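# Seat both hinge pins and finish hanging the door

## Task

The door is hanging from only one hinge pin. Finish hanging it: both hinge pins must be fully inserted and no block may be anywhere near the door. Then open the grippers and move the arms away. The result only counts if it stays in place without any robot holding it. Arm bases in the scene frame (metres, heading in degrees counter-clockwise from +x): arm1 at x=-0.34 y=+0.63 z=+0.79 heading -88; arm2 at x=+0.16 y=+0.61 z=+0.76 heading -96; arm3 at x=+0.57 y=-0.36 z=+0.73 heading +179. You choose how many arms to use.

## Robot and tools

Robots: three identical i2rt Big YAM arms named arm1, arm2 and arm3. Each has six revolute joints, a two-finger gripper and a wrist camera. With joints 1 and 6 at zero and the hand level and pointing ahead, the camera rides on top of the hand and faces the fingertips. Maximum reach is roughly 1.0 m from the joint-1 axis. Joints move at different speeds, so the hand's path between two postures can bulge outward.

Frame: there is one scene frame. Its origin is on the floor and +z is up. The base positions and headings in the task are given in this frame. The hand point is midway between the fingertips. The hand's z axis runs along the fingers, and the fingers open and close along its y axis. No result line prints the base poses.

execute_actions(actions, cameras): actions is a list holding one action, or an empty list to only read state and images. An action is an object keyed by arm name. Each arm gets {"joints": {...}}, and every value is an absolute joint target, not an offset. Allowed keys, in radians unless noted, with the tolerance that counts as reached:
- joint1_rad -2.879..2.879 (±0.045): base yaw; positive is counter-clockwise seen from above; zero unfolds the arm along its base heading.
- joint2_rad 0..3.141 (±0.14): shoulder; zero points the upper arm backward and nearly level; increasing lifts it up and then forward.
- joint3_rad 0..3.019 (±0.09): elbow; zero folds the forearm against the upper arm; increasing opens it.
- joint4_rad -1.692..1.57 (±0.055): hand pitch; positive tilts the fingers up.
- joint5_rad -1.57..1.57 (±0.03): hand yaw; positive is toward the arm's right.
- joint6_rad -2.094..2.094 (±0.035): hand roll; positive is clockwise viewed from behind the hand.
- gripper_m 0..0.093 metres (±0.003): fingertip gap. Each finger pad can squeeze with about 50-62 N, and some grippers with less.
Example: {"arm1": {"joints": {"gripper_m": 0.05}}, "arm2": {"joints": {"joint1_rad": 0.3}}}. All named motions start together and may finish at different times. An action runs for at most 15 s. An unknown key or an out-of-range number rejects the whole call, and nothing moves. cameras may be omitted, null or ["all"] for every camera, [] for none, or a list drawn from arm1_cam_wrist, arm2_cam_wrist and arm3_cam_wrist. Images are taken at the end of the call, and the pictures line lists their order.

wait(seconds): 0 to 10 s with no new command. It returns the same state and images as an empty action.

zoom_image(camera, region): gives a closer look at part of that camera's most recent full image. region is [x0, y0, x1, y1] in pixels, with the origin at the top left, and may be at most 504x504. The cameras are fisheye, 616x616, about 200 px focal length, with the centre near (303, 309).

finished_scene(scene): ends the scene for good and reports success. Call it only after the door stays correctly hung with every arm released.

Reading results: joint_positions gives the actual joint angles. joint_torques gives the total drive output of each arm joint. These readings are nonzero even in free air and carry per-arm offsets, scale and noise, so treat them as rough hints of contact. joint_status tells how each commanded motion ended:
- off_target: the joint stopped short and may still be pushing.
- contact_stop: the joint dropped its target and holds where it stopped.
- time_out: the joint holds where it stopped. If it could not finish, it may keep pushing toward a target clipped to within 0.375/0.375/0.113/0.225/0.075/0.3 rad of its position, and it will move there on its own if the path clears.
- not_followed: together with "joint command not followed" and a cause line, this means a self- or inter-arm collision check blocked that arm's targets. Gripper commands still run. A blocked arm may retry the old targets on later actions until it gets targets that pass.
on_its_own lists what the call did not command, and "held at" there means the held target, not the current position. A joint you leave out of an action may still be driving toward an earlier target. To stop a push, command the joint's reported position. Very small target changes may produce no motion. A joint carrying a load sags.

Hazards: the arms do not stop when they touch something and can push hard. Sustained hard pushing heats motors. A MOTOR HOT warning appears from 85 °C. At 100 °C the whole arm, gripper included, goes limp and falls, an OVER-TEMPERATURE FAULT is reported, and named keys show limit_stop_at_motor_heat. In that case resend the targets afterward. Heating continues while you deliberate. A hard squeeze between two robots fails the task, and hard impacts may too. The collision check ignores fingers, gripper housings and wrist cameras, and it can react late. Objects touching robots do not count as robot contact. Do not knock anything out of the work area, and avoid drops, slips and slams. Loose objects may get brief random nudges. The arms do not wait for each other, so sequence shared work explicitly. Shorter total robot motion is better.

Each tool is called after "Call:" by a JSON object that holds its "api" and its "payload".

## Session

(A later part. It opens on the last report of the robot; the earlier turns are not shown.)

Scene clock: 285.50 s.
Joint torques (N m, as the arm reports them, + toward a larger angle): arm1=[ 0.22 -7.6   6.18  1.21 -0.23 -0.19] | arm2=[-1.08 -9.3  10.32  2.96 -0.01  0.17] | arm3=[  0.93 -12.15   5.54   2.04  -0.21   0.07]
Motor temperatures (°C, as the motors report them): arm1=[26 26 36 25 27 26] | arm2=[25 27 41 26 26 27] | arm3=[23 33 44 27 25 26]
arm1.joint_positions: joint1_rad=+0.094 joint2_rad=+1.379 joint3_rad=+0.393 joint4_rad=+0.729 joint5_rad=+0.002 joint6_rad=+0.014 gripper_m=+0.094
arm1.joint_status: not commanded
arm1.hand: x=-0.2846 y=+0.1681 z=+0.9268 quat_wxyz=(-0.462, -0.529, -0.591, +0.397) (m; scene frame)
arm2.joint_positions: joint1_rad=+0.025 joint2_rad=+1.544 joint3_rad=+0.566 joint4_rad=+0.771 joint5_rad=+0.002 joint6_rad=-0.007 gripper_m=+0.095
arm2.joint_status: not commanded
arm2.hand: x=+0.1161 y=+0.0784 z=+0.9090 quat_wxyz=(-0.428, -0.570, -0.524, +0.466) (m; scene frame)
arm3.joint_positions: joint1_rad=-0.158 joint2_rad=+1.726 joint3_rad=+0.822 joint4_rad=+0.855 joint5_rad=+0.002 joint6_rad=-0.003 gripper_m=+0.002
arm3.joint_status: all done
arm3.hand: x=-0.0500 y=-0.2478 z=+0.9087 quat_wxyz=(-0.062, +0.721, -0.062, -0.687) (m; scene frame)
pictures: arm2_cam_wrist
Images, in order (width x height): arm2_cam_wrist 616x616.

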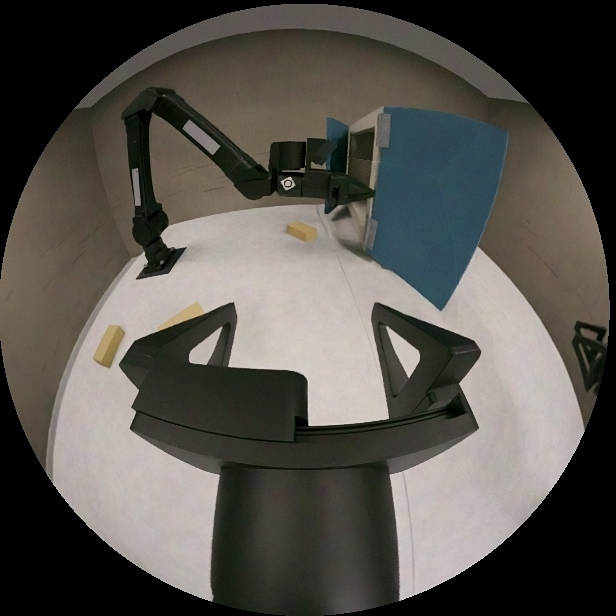

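Tip looks on the barrel. Go down.

Call:
{"api": "execute_actions", "payload": {"actions": [{"arm3":{"joints":{"joint2_rad":1.79,"joint3_rad":0.81,"joint4_rad":0.90}}}], "cameras": ["arm2_cam_wrist"]}}

Call:
{"api": "zoom_image", "payload": {"camera": "arm2_cam_wrist", "region": [345,185,395,245]}}

Scene clock: 293.73 s.
Joint torques (N m, as the arm reports them, + toward a larger angle): arm1=[ 0.33 -7.64  6.16  1.24 -0.24 -0.2 ] | arm2=[-0.58 -9.14 10.23  2.94 -0.05  0.2 ] | arm3=[ 1.34 -8.33  6.    1.68 -0.22  0.06]
Motor temperatures (°C, as the motors report them): arm1=[26 26 36 25 27 26] | arm2=[25 27 41 26 26 27] | arm3=[23 33 42 27 25 26]
arm1.joint_positions: joint1_rad=+0.094 joint2_rad=+1.379 joint3_rad=+0.393 joint4_rad=+0.729 joint5_rad=+0.002 joint6_rad=+0.014 gripper_m=+0.094
arm1.joint_status: not commanded
arm1.hand: x=-0.2846 y=+0.1681 z=+0.9268 quat_wxyz=(-0.462, -0.529, -0.591, +0.397) (m; scene frame)
arm2.joint_positions: joint1_rad=+0.025 joint2_rad=+1.544 joint3_rad=+0.566 joint4_rad=+0.771 joint5_rad=+0.002 joint6_rad=-0.007 gripper_m=+0.095
arm2.joint_status: not commanded
arm2.hand: x=+0.1161 y=+0.0784 z=+0.9090 quat_wxyz=(-0.428, -0.570, -0.524, +0.466) (m; scene frame)
arm3.joint_positions: joint1_rad=-0.158 joint2_rad=+1.744 joint3_rad=+0.819 joint4_rad=+0.904 joint5_rad=+0.002 joint6_rad=-0.003 gripper_m=+0.002
arm3.joint_status: all done
arm3.hand: x=-0.0504 y=-0.2478 z=+0.9083 quat_wxyz=(-0.063, +0.712, -0.061, -0.697) (m; scene frame)
pictures: arm2_cam_wrist
Images, in order (width x height): arm2_cam_wrist 616x616.

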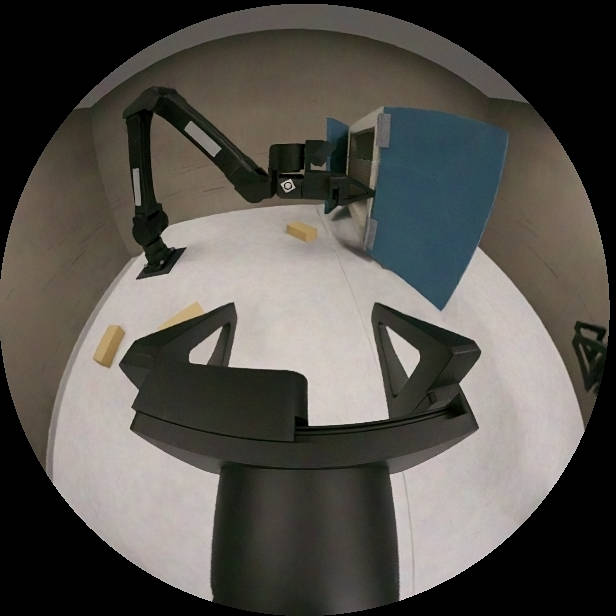

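Region (345, 185, 395, 245) of arm2_cam_wrist's 616x616 image, scaled by 8.400, with more detail than that image has.

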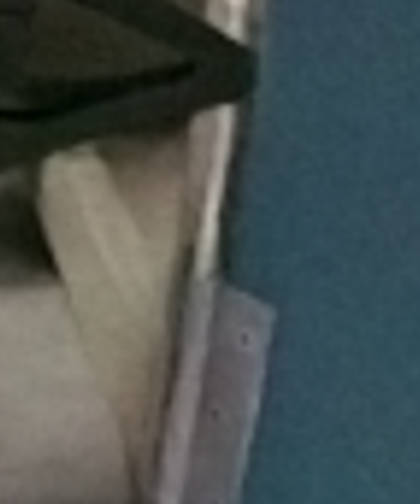

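Call:
{"api": "execute_actions", "payload": {"actions": [{"arm3":{"joints":{"joint2_rad":1.78,"joint3_rad":0.85,"joint4_rad":0.87}}}], "cameras": ["arm2_cam_wrist","arm3_cam_wrist"]}}

Call:
{"api": "zoom_image", "payload": {"camera": "arm2_cam_wrist", "region": [345,185,395,245]}}

Call:
{"api": "zoom_image", "payload": {"camera": "arm3_cam_wrist", "region": [270,320,340,400]}}

Scene clock: 299.17 s.
Joint torques (N m, as the arm reports them, + toward a larger angle): arm1=[ 0.32 -7.76  6.21  1.24 -0.24 -0.19] | arm2=[-0.79 -8.87 10.18  3.03 -0.04  0.21] | arm3=[ 1.31 -8.79  9.14  0.81 -0.23  0.07]
Motor temperatures (°C, as the motors report them): arm1=[26 26 36 25 27 26] | arm2=[25 27 41 26 26 27] | arm3=[23 32 42 27 25 26]
arm1.joint_positions: joint1_rad=+0.094 joint2_rad=+1.379 joint3_rad=+0.393 joint4_rad=+0.729 joint5_rad=+0.002 joint6_rad=+0.014 gripper_m=+0.094
arm1.joint_status: not commanded
arm1.hand: x=-0.2846 y=+0.1681 z=+0.9268 quat_wxyz=(-0.462, -0.529, -0.591, +0.397) (m; scene frame)
arm2.joint_positions: joint1_rad=+0.025 joint2_rad=+1.544 joint3_rad=+0.566 joint4_rad=+0.771 joint5_rad=+0.002 joint6_rad=-0.007 gripper_m=+0.095
arm2.joint_status: not commanded
arm2.hand: x=+0.1161 y=+0.0784 z=+0.9090 quat_wxyz=(-0.428, -0.570, -0.524, +0.466) (m; scene frame)
arm3.joint_positions: joint1_rad=-0.158 joint2_rad=+1.744 joint3_rad=+0.824 joint4_rad=+0.896 joint5_rad=+0.002 joint6_rad=-0.003 gripper_m=+0.002
arm3.joint_status: all done
arm3.hand: x=-0.0517 y=-0.2475 z=+0.9084 quat_wxyz=(-0.063, +0.713, -0.061, -0.695) (m; scene frame)
pictures: arm2_cam_wrist, arm3_cam_wrist
Images, in order (width x height): arm2_cam_wrist 616x616, arm3_cam_wrist 616x616.

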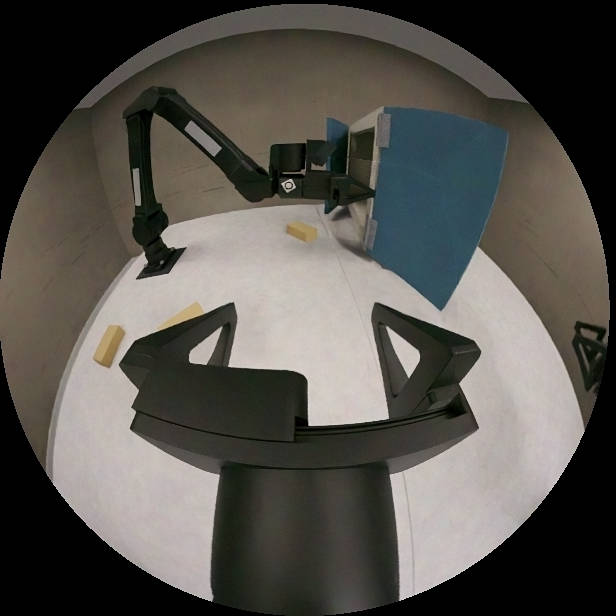

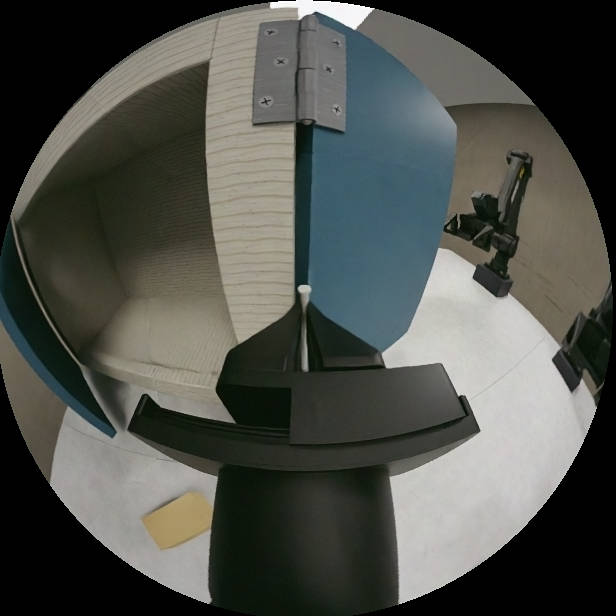

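Region (345, 185, 395, 245) of arm2_cam_wrist's 616x616 image, scaled by 8.400, with more detail than that image has.

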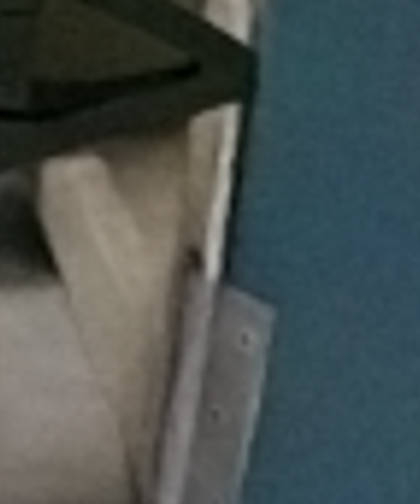

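Region (270, 320, 340, 400) of arm3_cam_wrist's 616x616 image, scaled by 6.300, with more detail than that image has; it fills the left 441 columns of this view, and the rest is white.

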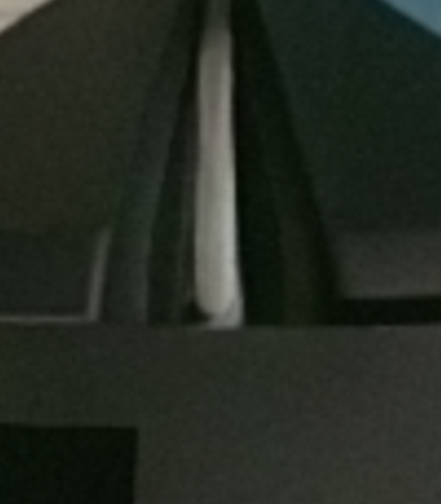

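Call:
{"api": "execute_actions", "payload": {"actions": [{"arm3":{"joints":{"joint1_rad":-0.135,"joint2_rad":1.76,"joint3_rad":0.81,"joint4_rad":0.89}}}], "cameras": ["arm2_cam_wrist","arm3_cam_wrist"]}}

Call:
{"api": "zoom_image", "payload": {"camera": "arm2_cam_wrist", "region": [345,185,395,245]}}

Call:
{"api": "zoom_image", "payload": {"camera": "arm3_cam_wrist", "region": [270,320,340,400]}}

Scene clock: 306.50 s.
Joint torques (N m, as the arm reports them, + toward a larger angle): arm1=[ 0.13 -7.72  6.14  1.28 -0.25 -0.2 ] | arm2=[-1.3  -8.77 10.2   2.87 -0.02  0.19] | arm3=[  1.87 -10.98   5.61   1.62  -0.24   0.08]
Motor temperatures (°C, as the motors report them): arm1=[26 26 36 25 27 26] | arm2=[25 27 41 26 26 27] | arm3=[23 32 43 27 25 26]
arm1.joint_positions: joint1_rad=+0.094 joint2_rad=+1.379 joint3_rad=+0.393 joint4_rad=+0.729 joint5_rad=+0.002 joint6_rad=+0.014 gripper_m=+0.094
arm1.joint_status: not commanded
arm1.hand: x=-0.2846 y=+0.1681 z=+0.9268 quat_wxyz=(-0.462, -0.529, -0.591, +0.397) (m; scene frame)
arm2.joint_positions: joint1_rad=+0.025 joint2_rad=+1.544 joint3_rad=+0.566 joint4_rad=+0.771 joint5_rad=+0.002 joint6_rad=-0.007 gripper_m=+0.095
arm2.joint_status: not commanded
arm2.hand: x=+0.1161 y=+0.0784 z=+0.9090 quat_wxyz=(-0.428, -0.570, -0.524, +0.466) (m; scene frame)
arm3.joint_positions: joint1_rad=-0.157 joint2_rad=+1.744 joint3_rad=+0.824 joint4_rad=+0.896 joint5_rad=+0.002 joint6_rad=-0.003 gripper_m=+0.002
arm3.joint_status: all done
arm3.hand: x=-0.0518 y=-0.2480 z=+0.9084 quat_wxyz=(-0.063, +0.713, -0.061, -0.695) (m; scene frame)
pictures: arm2_cam_wrist, arm3_cam_wrist
Images, in order (width x height): arm2_cam_wrist 616x616, arm3_cam_wrist 616x616.

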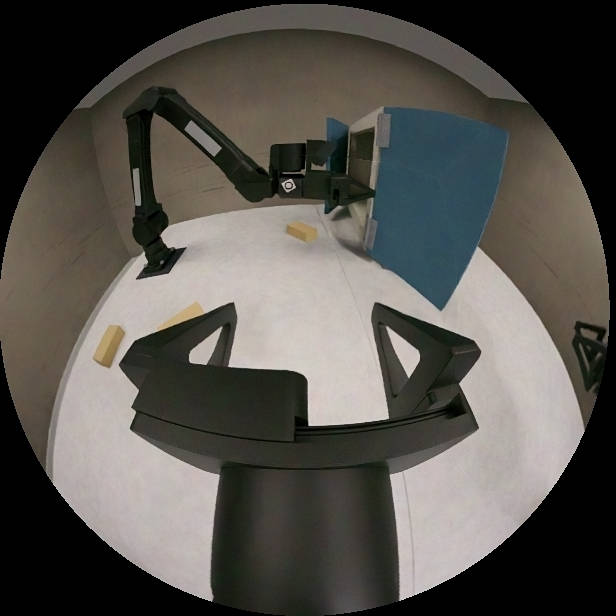

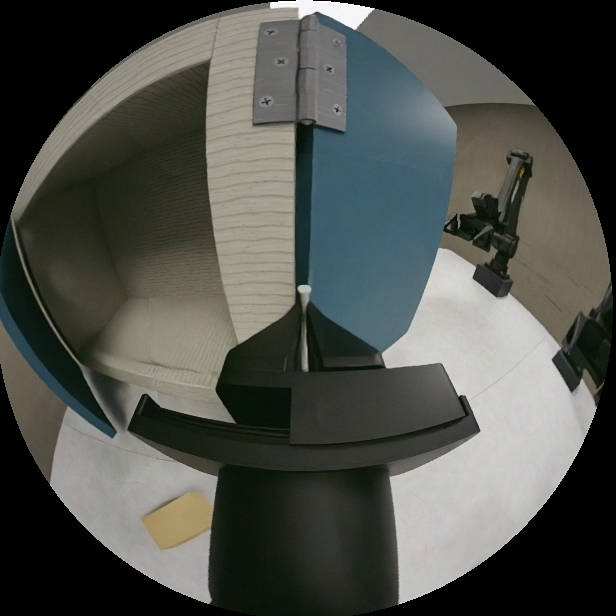

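Region (345, 185, 395, 245) of arm2_cam_wrist's 616x616 image, scaled by 8.400, with more detail than that image has.

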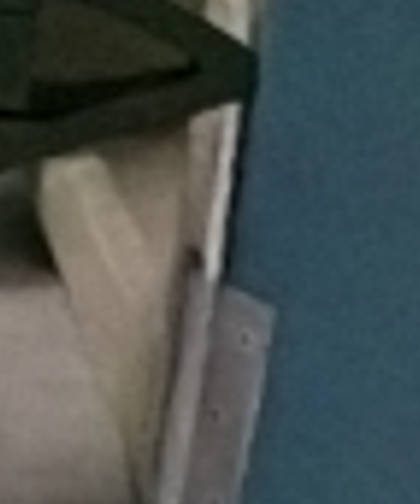

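Region (270, 320, 340, 400) of arm3_cam_wrist's 616x616 image, scaled by 6.300, with more detail than that image has; it fills the left 441 columns of this view, and the rest is white.

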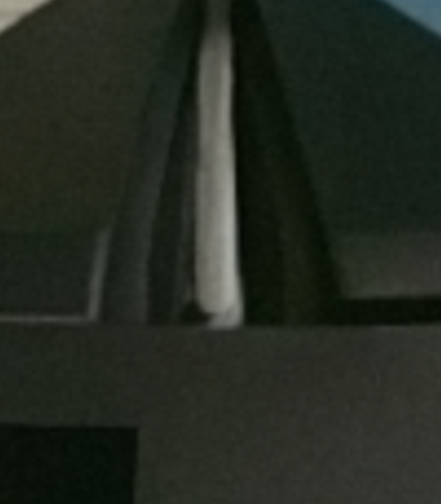

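Call:
{"api": "execute_actions", "payload": {"actions": [{"arm3":{"joints":{"joint1_rad":-0.15,"joint2_rad":1.70,"joint3_rad":0.81,"joint4_rad":0.86,"joint6_rad":0.06}}}], "cameras": []}}

Call:
{"api": "execute_actions", "payload": {"actions": [{"arm3":{"joints":{"joint2_rad":1.78,"joint4_rad":0.90}}}], "cameras": ["arm2_cam_wrist","arm3_cam_wrist"]}}

Call:
{"api": "zoom_image", "payload": {"camera": "arm2_cam_wrist", "region": [345,185,395,245]}}

Call:
{"api": "zoom_image", "payload": {"camera": "arm3_cam_wrist", "region": [270,320,340,400]}}

Scene clock: 315.17 s.
Joint torques (N m, as the arm reports them, + toward a larger angle): arm1=[ 0.27 -7.88  6.2   1.21 -0.24 -0.2 ] | arm2=[-0.83 -9.35 10.19  3.04 -0.05  0.21] | arm3=[  0.86 -13.36   6.47   1.42  -0.21   0.11]
Motor temperatures (°C, as the motors report them): arm1=[26 26 36 25 27 26] | arm2=[25 27 41 26 26 27] | arm3=[23 33 42 27 25 26]
arm1.joint_positions: joint1_rad=+0.094 joint2_rad=+1.379 joint3_rad=+0.393 joint4_rad=+0.729 joint5_rad=+0.002 joint6_rad=+0.014 gripper_m=+0.094
arm1.joint_status: not commanded
arm1.hand: x=-0.2846 y=+0.1681 z=+0.9268 quat_wxyz=(-0.462, -0.529, -0.591, +0.397) (m; scene frame)
arm2.joint_positions: joint1_rad=+0.025 joint2_rad=+1.544 joint3_rad=+0.566 joint4_rad=+0.771 joint5_rad=+0.002 joint6_rad=-0.007 gripper_m=+0.095
arm2.joint_status: not commanded
arm2.hand: x=+0.1161 y=+0.0784 z=+0.9090 quat_wxyz=(-0.428, -0.570, -0.524, +0.466) (m; scene frame)
arm3.joint_positions: joint1_rad=-0.157 joint2_rad=+1.720 joint3_rad=+0.815 joint4_rad=+0.870 joint5_rad=+0.002 joint6_rad=+0.052 gripper_m=+0.002
arm3.joint_status: all done
arm3.hand: x=-0.0476 y=-0.2487 z=+0.9122 quat_wxyz=(-0.043, +0.715, -0.081, -0.693) (m; scene frame)
pictures: none
No camera images: the call's "cameras" was empty. Leave "cameras" out to get every camera's image.

Scene clock: 315.83 s.
Joint torques (N m, as the arm reports them, + toward a larger angle): arm1=[ 0.42 -7.77  6.15  1.28 -0.24 -0.19] | arm2=[-1.18 -9.34 10.21  2.96 -0.03  0.21] | arm3=[ 0.97 -8.73  6.37  1.75 -0.21  0.13]
Motor temperatures (°C, as the motors report them): arm1=[26 26 36 25 27 26] | arm2=[25 27 41 26 26 27] | arm3=[23 33 42 27 25 26]
arm1.joint_positions: joint1_rad=+0.094 joint2_rad=+1.379 joint3_rad=+0.393 joint4_rad=+0.729 joint5_rad=+0.002 joint6_rad=+0.014 gripper_m=+0.094
arm1.joint_status: not commanded
arm1.hand: x=-0.2846 y=+0.1681 z=+0.9268 quat_wxyz=(-0.462, -0.529, -0.591, +0.397) (m; scene frame)
arm2.joint_positions: joint1_rad=+0.025 joint2_rad=+1.544 joint3_rad=+0.566 joint4_rad=+0.771 joint5_rad=+0.002 joint6_rad=-0.007 gripper_m=+0.095
arm2.joint_status: not commanded
arm2.hand: x=+0.1161 y=+0.0784 z=+0.9090 quat_wxyz=(-0.428, -0.570, -0.524, +0.466) (m; scene frame)
arm3.joint_positions: joint1_rad=-0.157 joint2_rad=+1.739 joint3_rad=+0.815 joint4_rad=+0.901 joint5_rad=+0.002 joint6_rad=+0.052 gripper_m=+0.002
arm3.joint_status: all done
arm3.hand: x=-0.0488 y=-0.2485 z=+0.9084 quat_wxyz=(-0.043, +0.711, -0.081, -0.697) (m; scene frame)
pictures: arm2_cam_wrist, arm3_cam_wrist
Images, in order (width x height): arm2_cam_wrist 616x616, arm3_cam_wrist 616x616.

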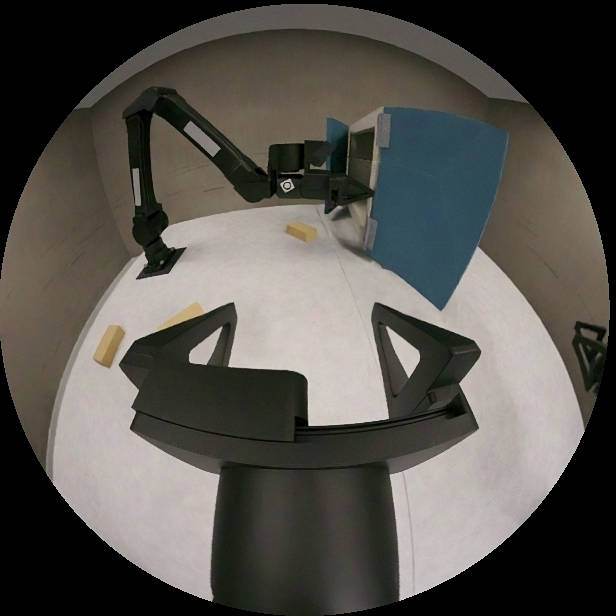

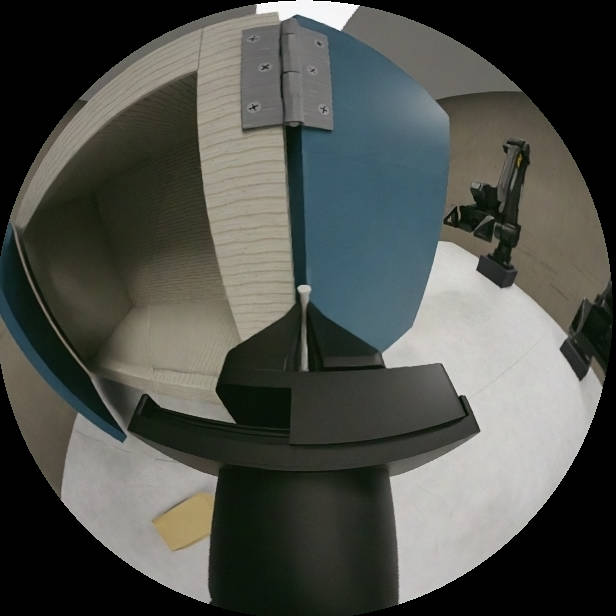

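Region (345, 185, 395, 245) of arm2_cam_wrist's 616x616 image, scaled by 8.400, with more detail than that image has.

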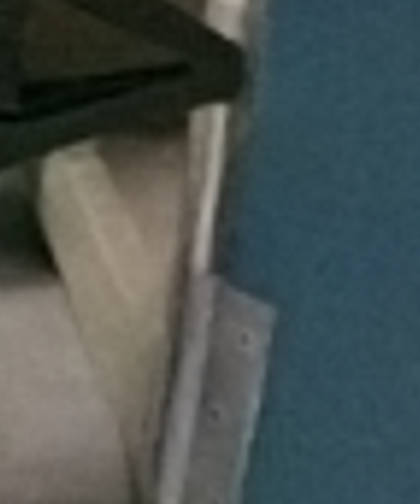

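Region (270, 320, 340, 400) of arm3_cam_wrist's 616x616 image, scaled by 6.300, with more detail than that image has; it fills the left 441 columns of this view, and the rest is white.

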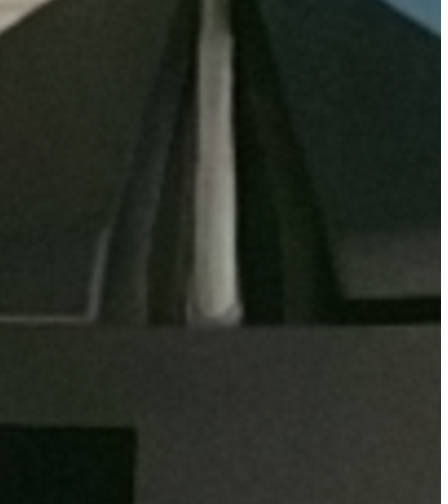

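Call:
{"api": "execute_actions", "payload": {"actions": [{"arm3":{"joints":{"joint2_rad":1.745,"joint3_rad":0.855,"joint4_rad":0.90}}}], "cameras": []}}

Call:
{"api": "execute_actions", "payload": {"actions": [{"arm3":{"joints":{"joint2_rad":1.80,"joint3_rad":0.84,"joint4_rad":0.90}}}], "cameras": ["arm2_cam_wrist","arm3_cam_wrist"]}}

Call:
{"api": "zoom_image", "payload": {"camera": "arm2_cam_wrist", "region": [345,185,395,245]}}

Call:
{"api": "zoom_image", "payload": {"camera": "arm3_cam_wrist", "region": [270,320,340,400]}}

Scene clock: 322.33 s.
Joint torques (N m, as the arm reports them, + toward a larger angle): arm1=[ 0.35 -7.9   6.21  1.26 -0.24 -0.2 ] | arm2=[-1.02 -9.3  10.11  2.93 -0.01  0.22] | arm3=[  0.7  -11.9   10.15   1.88  -0.23   0.1 ]
Motor temperatures (°C, as the motors report them): arm1=[26 26 36 25 27 26] | arm2=[25 27 41 26 26 27] | arm3=[23 32 42 27 25 26]
arm1.joint_positions: joint1_rad=+0.094 joint2_rad=+1.379 joint3_rad=+0.393 joint4_rad=+0.729 joint5_rad=+0.002 joint6_rad=+0.014 gripper_m=+0.094
arm1.joint_status: not commanded
arm1.hand: x=-0.2846 y=+0.1681 z=+0.9268 quat_wxyz=(-0.462, -0.529, -0.591, +0.397) (m; scene frame)
arm2.joint_positions: joint1_rad=+0.025 joint2_rad=+1.544 joint3_rad=+0.566 joint4_rad=+0.771 joint5_rad=+0.002 joint6_rad=-0.007 gripper_m=+0.095
arm2.joint_status: not commanded
arm2.hand: x=+0.1161 y=+0.0784 z=+0.9090 quat_wxyz=(-0.428, -0.570, -0.524, +0.466) (m; scene frame)
arm3.joint_positions: joint1_rad=-0.157 joint2_rad=+1.739 joint3_rad=+0.817 joint4_rad=+0.901 joint5_rad=+0.002 joint6_rad=+0.052 gripper_m=+0.002
arm3.joint_status: all done
arm3.hand: x=-0.0494 y=-0.2484 z=+0.9094 quat_wxyz=(-0.043, +0.710, -0.081, -0.698) (m; scene frame)
pictures: none
No camera images: the call's "cameras" was empty. Leave "cameras" out to get every camera's image.

Scene clock: 322.93 s.
Joint torques (N m, as the arm reports them, + toward a larger angle): arm1=[ 0.24 -7.57  6.17  1.26 -0.24 -0.19] | arm2=[-1.39 -9.13 10.18  2.92 -0.03  0.17] | arm3=[ 0.78 -8.    8.2   1.43 -0.23  0.14]
Motor temperatures (°C, as the motors report them): arm1=[26 26 36 25 27 26] | arm2=[25 27 41 26 26 27] | arm3=[23 32 42 27 25 26]
arm1.joint_positions: joint1_rad=+0.094 joint2_rad=+1.379 joint3_rad=+0.393 joint4_rad=+0.729 joint5_rad=+0.002 joint6_rad=+0.014 gripper_m=+0.094
arm1.joint_status: not commanded
arm1.hand: x=-0.2846 y=+0.1681 z=+0.9268 quat_wxyz=(-0.462, -0.529, -0.591, +0.397) (m; scene frame)
arm2.joint_positions: joint1_rad=+0.025 joint2_rad=+1.544 joint3_rad=+0.566 joint4_rad=+0.771 joint5_rad=+0.002 joint6_rad=-0.007 gripper_m=+0.095
arm2.joint_status: not commanded
arm2.hand: x=+0.1161 y=+0.0784 z=+0.9090 quat_wxyz=(-0.428, -0.570, -0.524, +0.466) (m; scene frame)
arm3.joint_positions: joint1_rad=-0.157 joint2_rad=+1.751 joint3_rad=+0.823 joint4_rad=+0.909 joint5_rad=+0.002 joint6_rad=+0.053 gripper_m=+0.002
arm3.joint_status: all done
arm3.hand: x=-0.0520 y=-0.2480 z=+0.9073 quat_wxyz=(-0.043, +0.709, -0.081, -0.699) (m; scene frame)
pictures: arm2_cam_wrist, arm3_cam_wrist
Images, in order (width x height): arm2_cam_wrist 616x616, arm3_cam_wrist 616x616.

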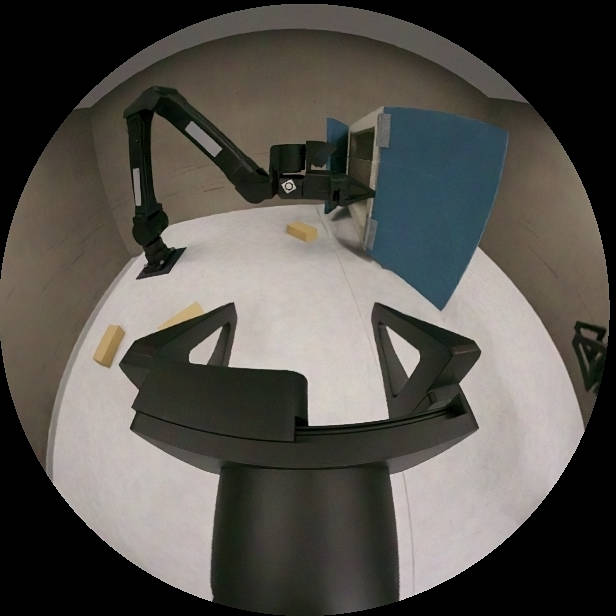

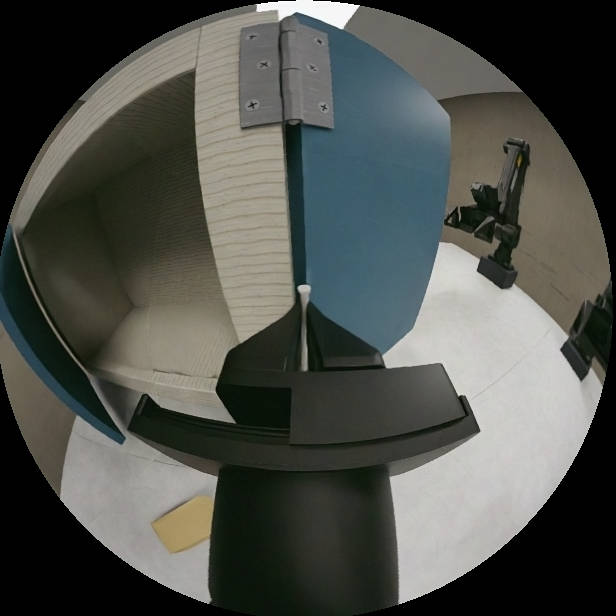

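Region (345, 185, 395, 245) of arm2_cam_wrist's 616x616 image, scaled by 8.400, with more detail than that image has.

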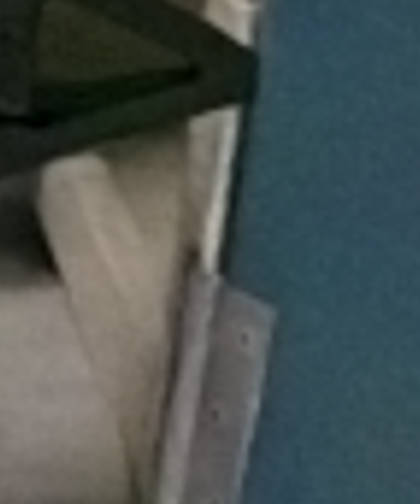

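Region (270, 320, 340, 400) of arm3_cam_wrist's 616x616 image, scaled by 6.300, with more detail than that image has; it fills the left 441 columns of this view, and the rest is white.

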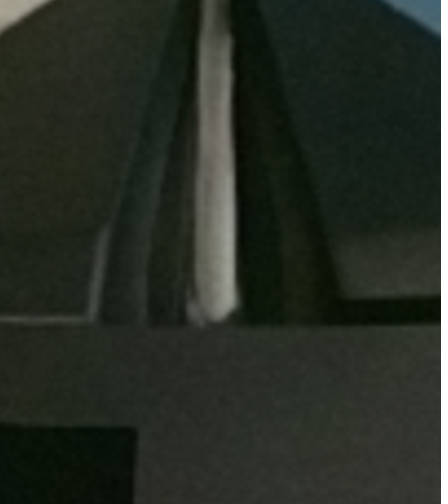

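Possibly seated in the mouth. Push more.

Call:
{"api": "execute_actions", "payload": {"actions": [{"arm3":{"joints":{"joint2_rad":1.84,"joint3_rad":0.83,"joint4_rad":0.94,"joint6_rad":0.03}}}], "cameras": ["arm2_cam_wrist"]}}

Call:
{"api": "zoom_image", "payload": {"camera": "arm2_cam_wrist", "region": [345,185,395,245]}}

Scene clock: 326.87 s.
Joint torques (N m, as the arm reports them, + toward a larger angle): arm1=[ 0.43 -7.95  6.17  1.23 -0.25 -0.2 ] | arm2=[-1.1  -9.34 10.23  2.96 -0.03  0.23] | arm3=[ 0.88 -7.14  7.26  0.99 -0.24 -0.05]
Motor temperatures (°C, as the motors report them): arm1=[26 26 36 25 27 26] | arm2=[25 27 41 26 26 27] | arm3=[23 32 42 27 25 26]
arm1.joint_positions: joint1_rad=+0.094 joint2_rad=+1.379 joint3_rad=+0.393 joint4_rad=+0.729 joint5_rad=+0.002 joint6_rad=+0.014 gripper_m=+0.094
arm1.joint_status: not commanded
arm1.hand: x=-0.2846 y=+0.1681 z=+0.9268 quat_wxyz=(-0.462, -0.529, -0.591, +0.397) (m; scene frame)
arm2.joint_positions: joint1_rad=+0.025 joint2_rad=+1.544 joint3_rad=+0.566 joint4_rad=+0.771 joint5_rad=+0.002 joint6_rad=-0.007 gripper_m=+0.095
arm2.joint_status: not commanded
arm2.hand: x=+0.1161 y=+0.0784 z=+0.9090 quat_wxyz=(-0.428, -0.570, -0.524, +0.466) (m; scene frame)
arm3.joint_positions: joint1_rad=-0.157 joint2_rad=+1.773 joint3_rad=+0.823 joint4_rad=+0.962 joint5_rad=+0.002 joint6_rad=+0.040 gripper_m=+0.002
arm3.joint_status: all done
arm3.hand: x=-0.0531 y=-0.2478 z=+0.9067 quat_wxyz=(-0.048, +0.699, -0.075, -0.710) (m; scene frame)
pictures: arm2_cam_wrist
Images, in order (width x height): arm2_cam_wrist 616x616.

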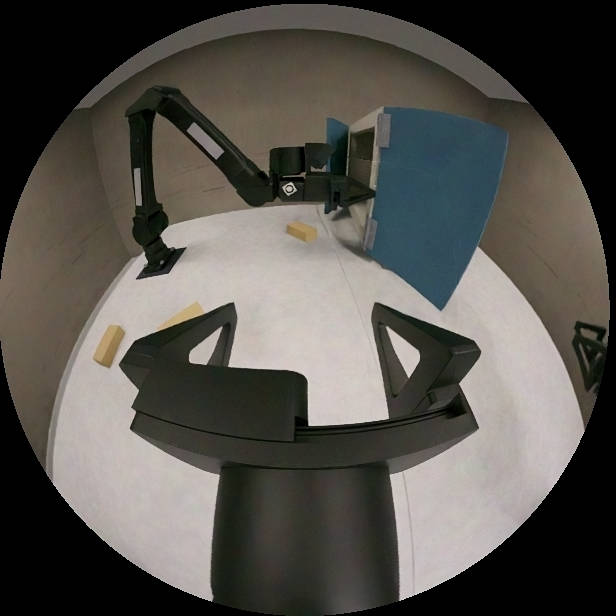

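Region (345, 185, 395, 245) of arm2_cam_wrist's 616x616 image, scaled by 8.400, with more detail than that image has.

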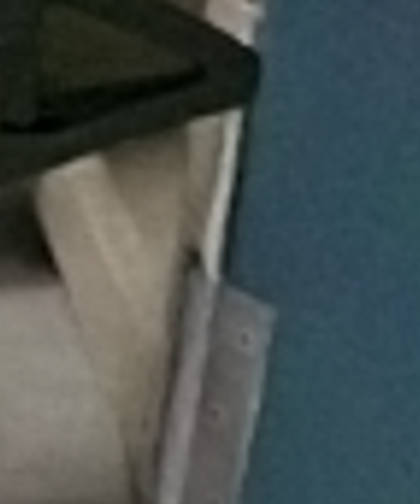

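Call:
{"api": "execute_actions", "payload": {"actions": [{"arm3":{"joints":{"joint2_rad":1.765,"joint3_rad":0.82,"joint4_rad":0.885,"joint6_rad":0.075}}}], "cameras": ["arm2_cam_wrist","arm3_cam_wrist"]}}

Call:
{"api": "zoom_image", "payload": {"camera": "arm2_cam_wrist", "region": [345,185,395,245]}}

Call:
{"api": "zoom_image", "payload": {"camera": "arm3_cam_wrist", "region": [270,320,340,400]}}

Scene clock: 333.10 s.
Joint torques (N m, as the arm reports them, + toward a larger angle): arm1=[ 0.34 -7.84  6.19  1.26 -0.24 -0.19] | arm2=[-0.68 -9.29 10.22  2.88 -0.01  0.19] | arm3=[  0.81 -10.92   6.55   0.67  -0.27   0.23]
Motor temperatures (°C, as the motors report them): arm1=[26 26 36 25 27 26] | arm2=[25 27 41 26 26 27] | arm3=[23 32 42 27 25 26]
arm1.joint_positions: joint1_rad=+0.094 joint2_rad=+1.379 joint3_rad=+0.393 joint4_rad=+0.729 joint5_rad=+0.002 joint6_rad=+0.014 gripper_m=+0.094
arm1.joint_status: not commanded
arm1.hand: x=-0.2846 y=+0.1681 z=+0.9268 quat_wxyz=(-0.462, -0.529, -0.591, +0.397) (m; scene frame)
arm2.joint_positions: joint1_rad=+0.025 joint2_rad=+1.544 joint3_rad=+0.566 joint4_rad=+0.771 joint5_rad=+0.002 joint6_rad=-0.007 gripper_m=+0.095
arm2.joint_status: not commanded
arm2.hand: x=+0.1161 y=+0.0784 z=+0.9090 quat_wxyz=(-0.428, -0.570, -0.524, +0.466) (m; scene frame)
arm3.joint_positions: joint1_rad=-0.157 joint2_rad=+1.754 joint3_rad=+0.823 joint4_rad=+0.917 joint5_rad=+0.004 joint6_rad=+0.058 gripper_m=+0.002
arm3.joint_status: all done
arm3.hand: x=-0.0521 y=-0.2476 z=+0.9074 quat_wxyz=(-0.042, +0.707, -0.083, -0.701) (m; scene frame)
pictures: arm2_cam_wrist, arm3_cam_wrist
Images, in order (width x height): arm2_cam_wrist 616x616, arm3_cam_wrist 616x616.

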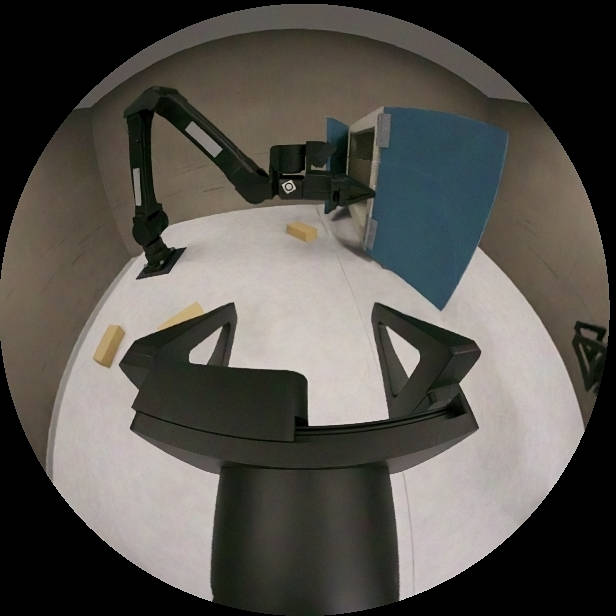

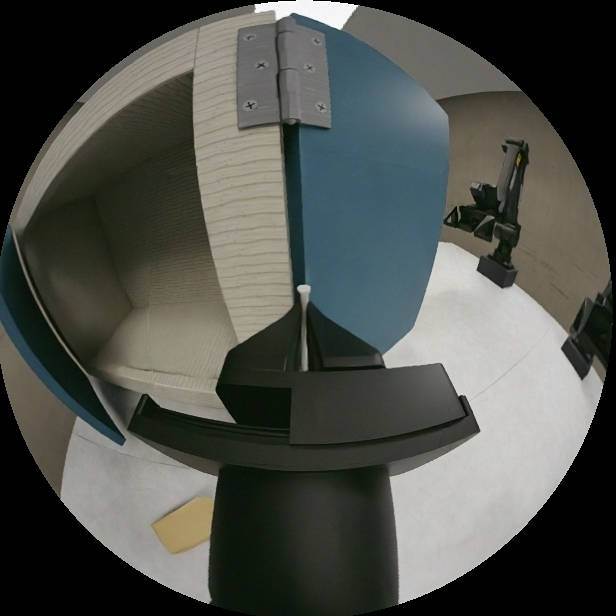

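Region (345, 185, 395, 245) of arm2_cam_wrist's 616x616 image, scaled by 8.400, with more detail than that image has.

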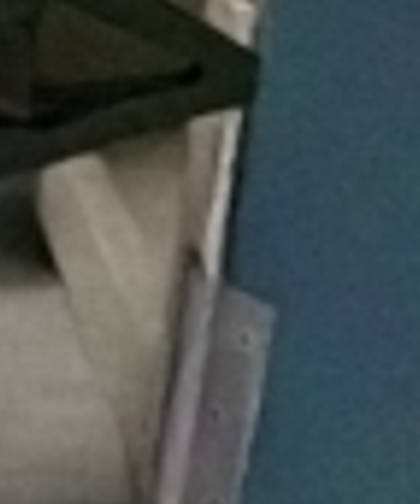

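Region (270, 320, 340, 400) of arm3_cam_wrist's 616x616 image, scaled by 6.300, with more detail than that image has; it fills the left 441 columns of this view, and the rest is white.

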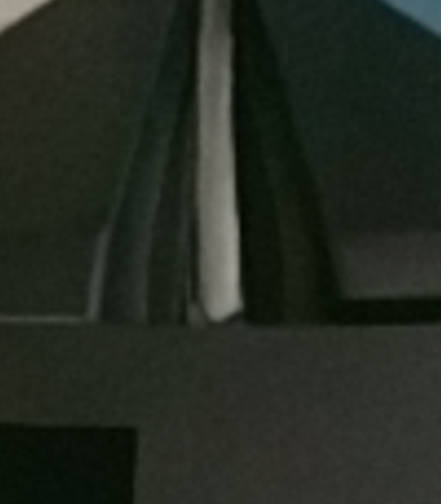

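Call:
{"api": "execute_actions", "payload": {"actions": [{"arm3":{"joints":{"joint2_rad":1.745,"joint4_rad":0.85}}}], "cameras": []}}

Call:
{"api": "execute_actions", "payload": {"actions": [{"arm3":{"joints":{"joint2_rad":1.79,"joint4_rad":0.87}}}], "cameras": ["arm2_cam_wrist","arm3_cam_wrist"]}}

Call:
{"api": "zoom_image", "payload": {"camera": "arm2_cam_wrist", "region": [345,185,395,245]}}

Call:
{"api": "zoom_image", "payload": {"camera": "arm3_cam_wrist", "region": [270,320,340,400]}}

Scene clock: 342.73 s.
Joint torques (N m, as the arm reports them, + toward a larger angle): arm1=[ 0.36 -7.85  6.14  1.24 -0.24 -0.19] | arm2=[-1.08 -8.95 10.2   2.93 -0.04  0.2 ] | arm3=[  0.7  -11.57   6.67   1.22  -0.33   0.2 ]
Motor temperatures (°C, as the motors report them): arm1=[26 26 36 25 27 26] | arm2=[25 27 42 26 26 27] | arm3=[23 32 42 26 25 26]
arm1.joint_positions: joint1_rad=+0.094 joint2_rad=+1.379 joint3_rad=+0.393 joint4_rad=+0.729 joint5_rad=+0.002 joint6_rad=+0.014 gripper_m=+0.094
arm1.joint_status: not commanded
arm1.hand: x=-0.2846 y=+0.1681 z=+0.9268 quat_wxyz=(-0.462, -0.529, -0.591, +0.397) (m; scene frame)
arm2.joint_positions: joint1_rad=+0.025 joint2_rad=+1.544 joint3_rad=+0.566 joint4_rad=+0.771 joint5_rad=+0.002 joint6_rad=-0.007 gripper_m=+0.095
arm2.joint_status: not commanded
arm2.hand: x=+0.1161 y=+0.0784 z=+0.9090 quat_wxyz=(-0.428, -0.570, -0.524, +0.466) (m; scene frame)
arm3.joint_positions: joint1_rad=-0.157 joint2_rad=+1.740 joint3_rad=+0.823 joint4_rad=+0.866 joint5_rad=+0.005 joint6_rad=+0.059 gripper_m=+0.002
arm3.joint_status: all done
arm3.hand: x=-0.0510 y=-0.2476 z=+0.9035 quat_wxyz=(-0.041, +0.720, -0.085, -0.688) (m; scene frame)
pictures: none
No camera images: the call's "cameras" was empty. Leave "cameras" out to get every camera's image.

Scene clock: 343.30 s.
Joint torques (N m, as the arm reports them, + toward a larger angle): arm1=[ 0.31 -7.96  6.19  1.22 -0.24 -0.2 ] | arm2=[-0.79 -9.34 10.26  2.87 -0.03  0.18] | arm3=[ 0.55 -9.11  6.55  1.65 -0.34  0.19]
Motor temperatures (°C, as the motors report them): arm1=[26 26 36 25 27 26] | arm2=[25 27 42 26 26 27] | arm3=[23 32 41 26 25 26]
arm1.joint_positions: joint1_rad=+0.094 joint2_rad=+1.379 joint3_rad=+0.393 joint4_rad=+0.729 joint5_rad=+0.002 joint6_rad=+0.014 gripper_m=+0.094
arm1.joint_status: not commanded
arm1.hand: x=-0.2846 y=+0.1681 z=+0.9268 quat_wxyz=(-0.462, -0.529, -0.591, +0.397) (m; scene frame)
arm2.joint_positions: joint1_rad=+0.025 joint2_rad=+1.544 joint3_rad=+0.566 joint4_rad=+0.771 joint5_rad=+0.002 joint6_rad=-0.007 gripper_m=+0.095
arm2.joint_status: not commanded
arm2.hand: x=+0.1161 y=+0.0784 z=+0.9090 quat_wxyz=(-0.428, -0.570, -0.524, +0.466) (m; scene frame)
arm3.joint_positions: joint1_rad=-0.157 joint2_rad=+1.751 joint3_rad=+0.823 joint4_rad=+0.873 joint5_rad=+0.005 joint6_rad=+0.059 gripper_m=+0.002
arm3.joint_status: all done
arm3.hand: x=-0.0516 y=-0.2475 z=+0.8983 quat_wxyz=(-0.041, +0.721, -0.085, -0.686) (m; scene frame)
pictures: arm2_cam_wrist, arm3_cam_wrist
Images, in order (width x height): arm2_cam_wrist 616x616, arm3_cam_wrist 616x616.

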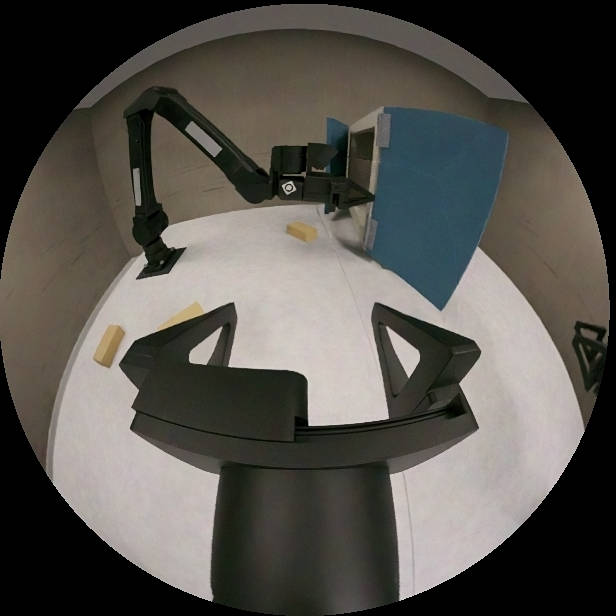

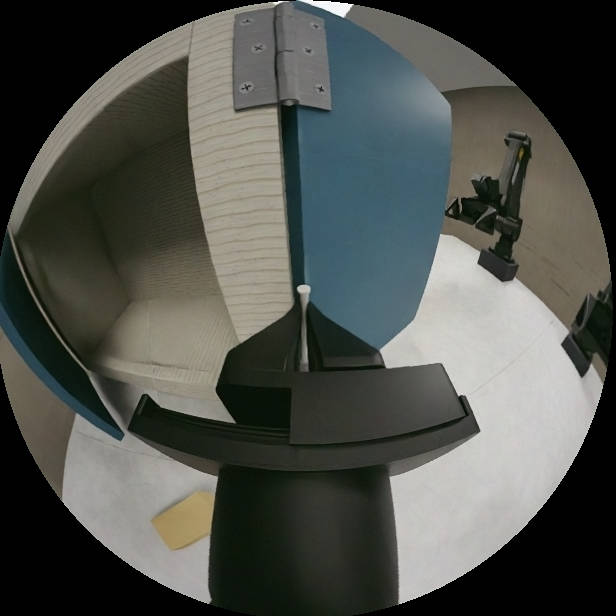

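Region (345, 185, 395, 245) of arm2_cam_wrist's 616x616 image, scaled by 8.400, with more detail than that image has.

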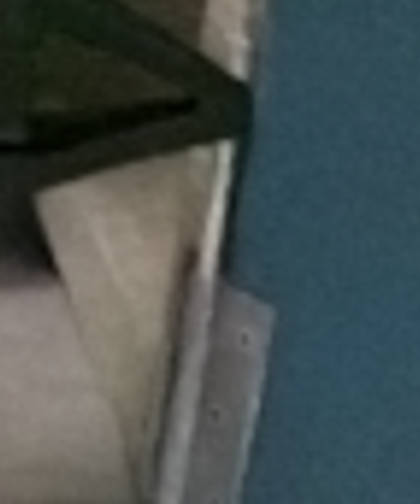

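Region (270, 320, 340, 400) of arm3_cam_wrist's 616x616 image, scaled by 6.300, with more detail than that image has; it fills the left 441 columns of this view, and the rest is white.

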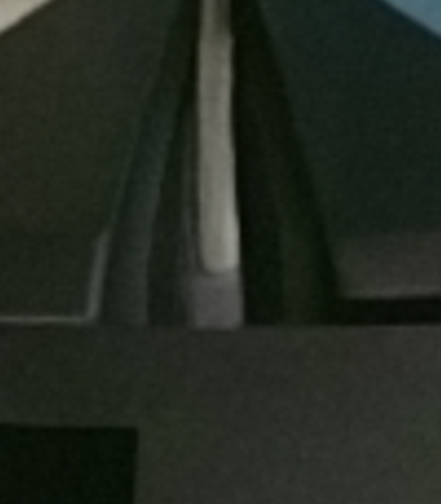

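In the barrel. Continue down, unrolling.

Call:
{"api": "execute_actions", "payload": {"actions": [{"arm3":{"joints":{"joint2_rad":1.85,"joint4_rad":0.95,"joint6_rad":0.02}}}], "cameras": ["arm2_cam_wrist","arm3_cam_wrist"]}}

Call:
{"api": "zoom_image", "payload": {"camera": "arm2_cam_wrist", "region": [345,185,395,245]}}

Scene clock: 347.33 s.
Joint torques (N m, as the arm reports them, + toward a larger angle): arm1=[ 0.34 -7.87  6.19  1.23 -0.24 -0.2 ] | arm2=[-0.88 -8.89 10.18  2.95 -0.03  0.2 ] | arm3=[ 0.65 -7.95  6.44  1.39 -0.27 -0.05]
Motor temperatures (°C, as the motors report them): arm1=[26 26 36 25 27 26] | arm2=[25 27 42 26 26 27] | arm3=[23 32 41 27 25 26]
arm1.joint_positions: joint1_rad=+0.094 joint2_rad=+1.379 joint3_rad=+0.393 joint4_rad=+0.729 joint5_rad=+0.002 joint6_rad=+0.014 gripper_m=+0.094
arm1.joint_status: not commanded
arm1.hand: x=-0.2846 y=+0.1681 z=+0.9268 quat_wxyz=(-0.462, -0.529, -0.591, +0.397) (m; scene frame)
arm2.joint_positions: joint1_rad=+0.025 joint2_rad=+1.544 joint3_rad=+0.566 joint4_rad=+0.771 joint5_rad=+0.002 joint6_rad=-0.007 gripper_m=+0.095
arm2.joint_status: not commanded
arm2.hand: x=+0.1161 y=+0.0784 z=+0.9090 quat_wxyz=(-0.428, -0.570, -0.524, +0.466) (m; scene frame)
arm3.joint_positions: joint1_rad=-0.157 joint2_rad=+1.791 joint3_rad=+0.823 joint4_rad=+0.962 joint5_rad=+0.003 joint6_rad=+0.032 gripper_m=+0.002
arm3.joint_status: all done
arm3.hand: x=-0.0538 y=-0.2474 z=+0.8955 quat_wxyz=(-0.051, +0.706, -0.073, -0.703) (m; scene frame)
pictures: arm2_cam_wrist, arm3_cam_wrist
Images, in order (width x height): arm2_cam_wrist 616x616, arm3_cam_wrist 616x616.

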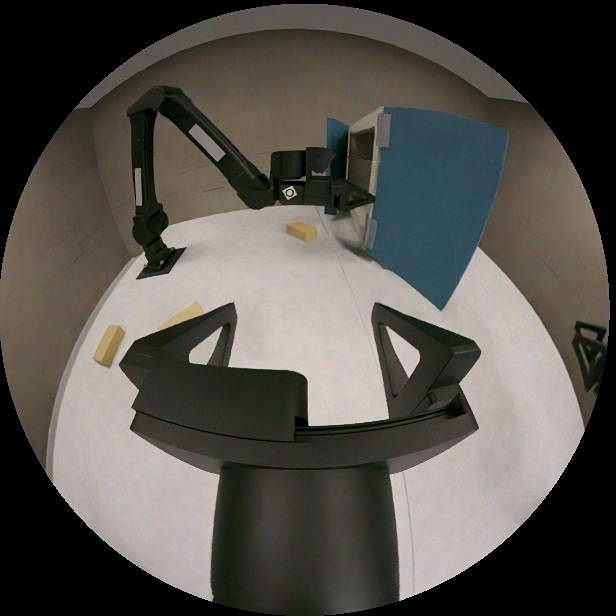

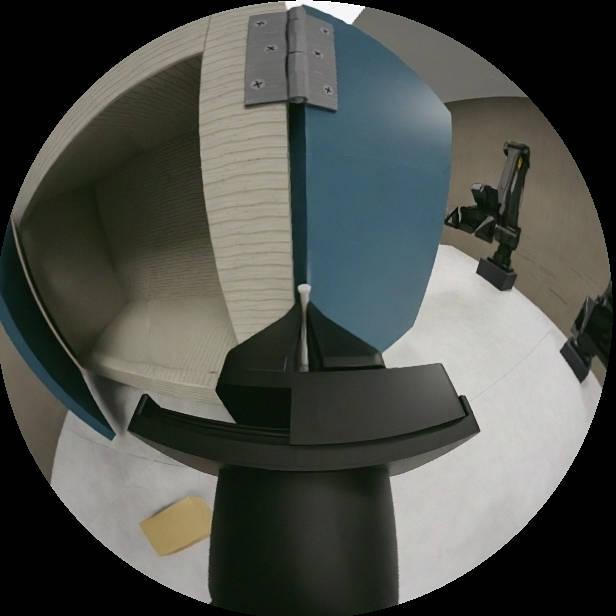

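Region (345, 185, 395, 245) of arm2_cam_wrist's 616x616 image, scaled by 8.400, with more detail than that image has.

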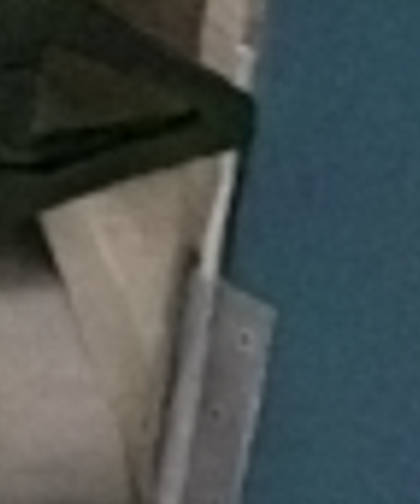

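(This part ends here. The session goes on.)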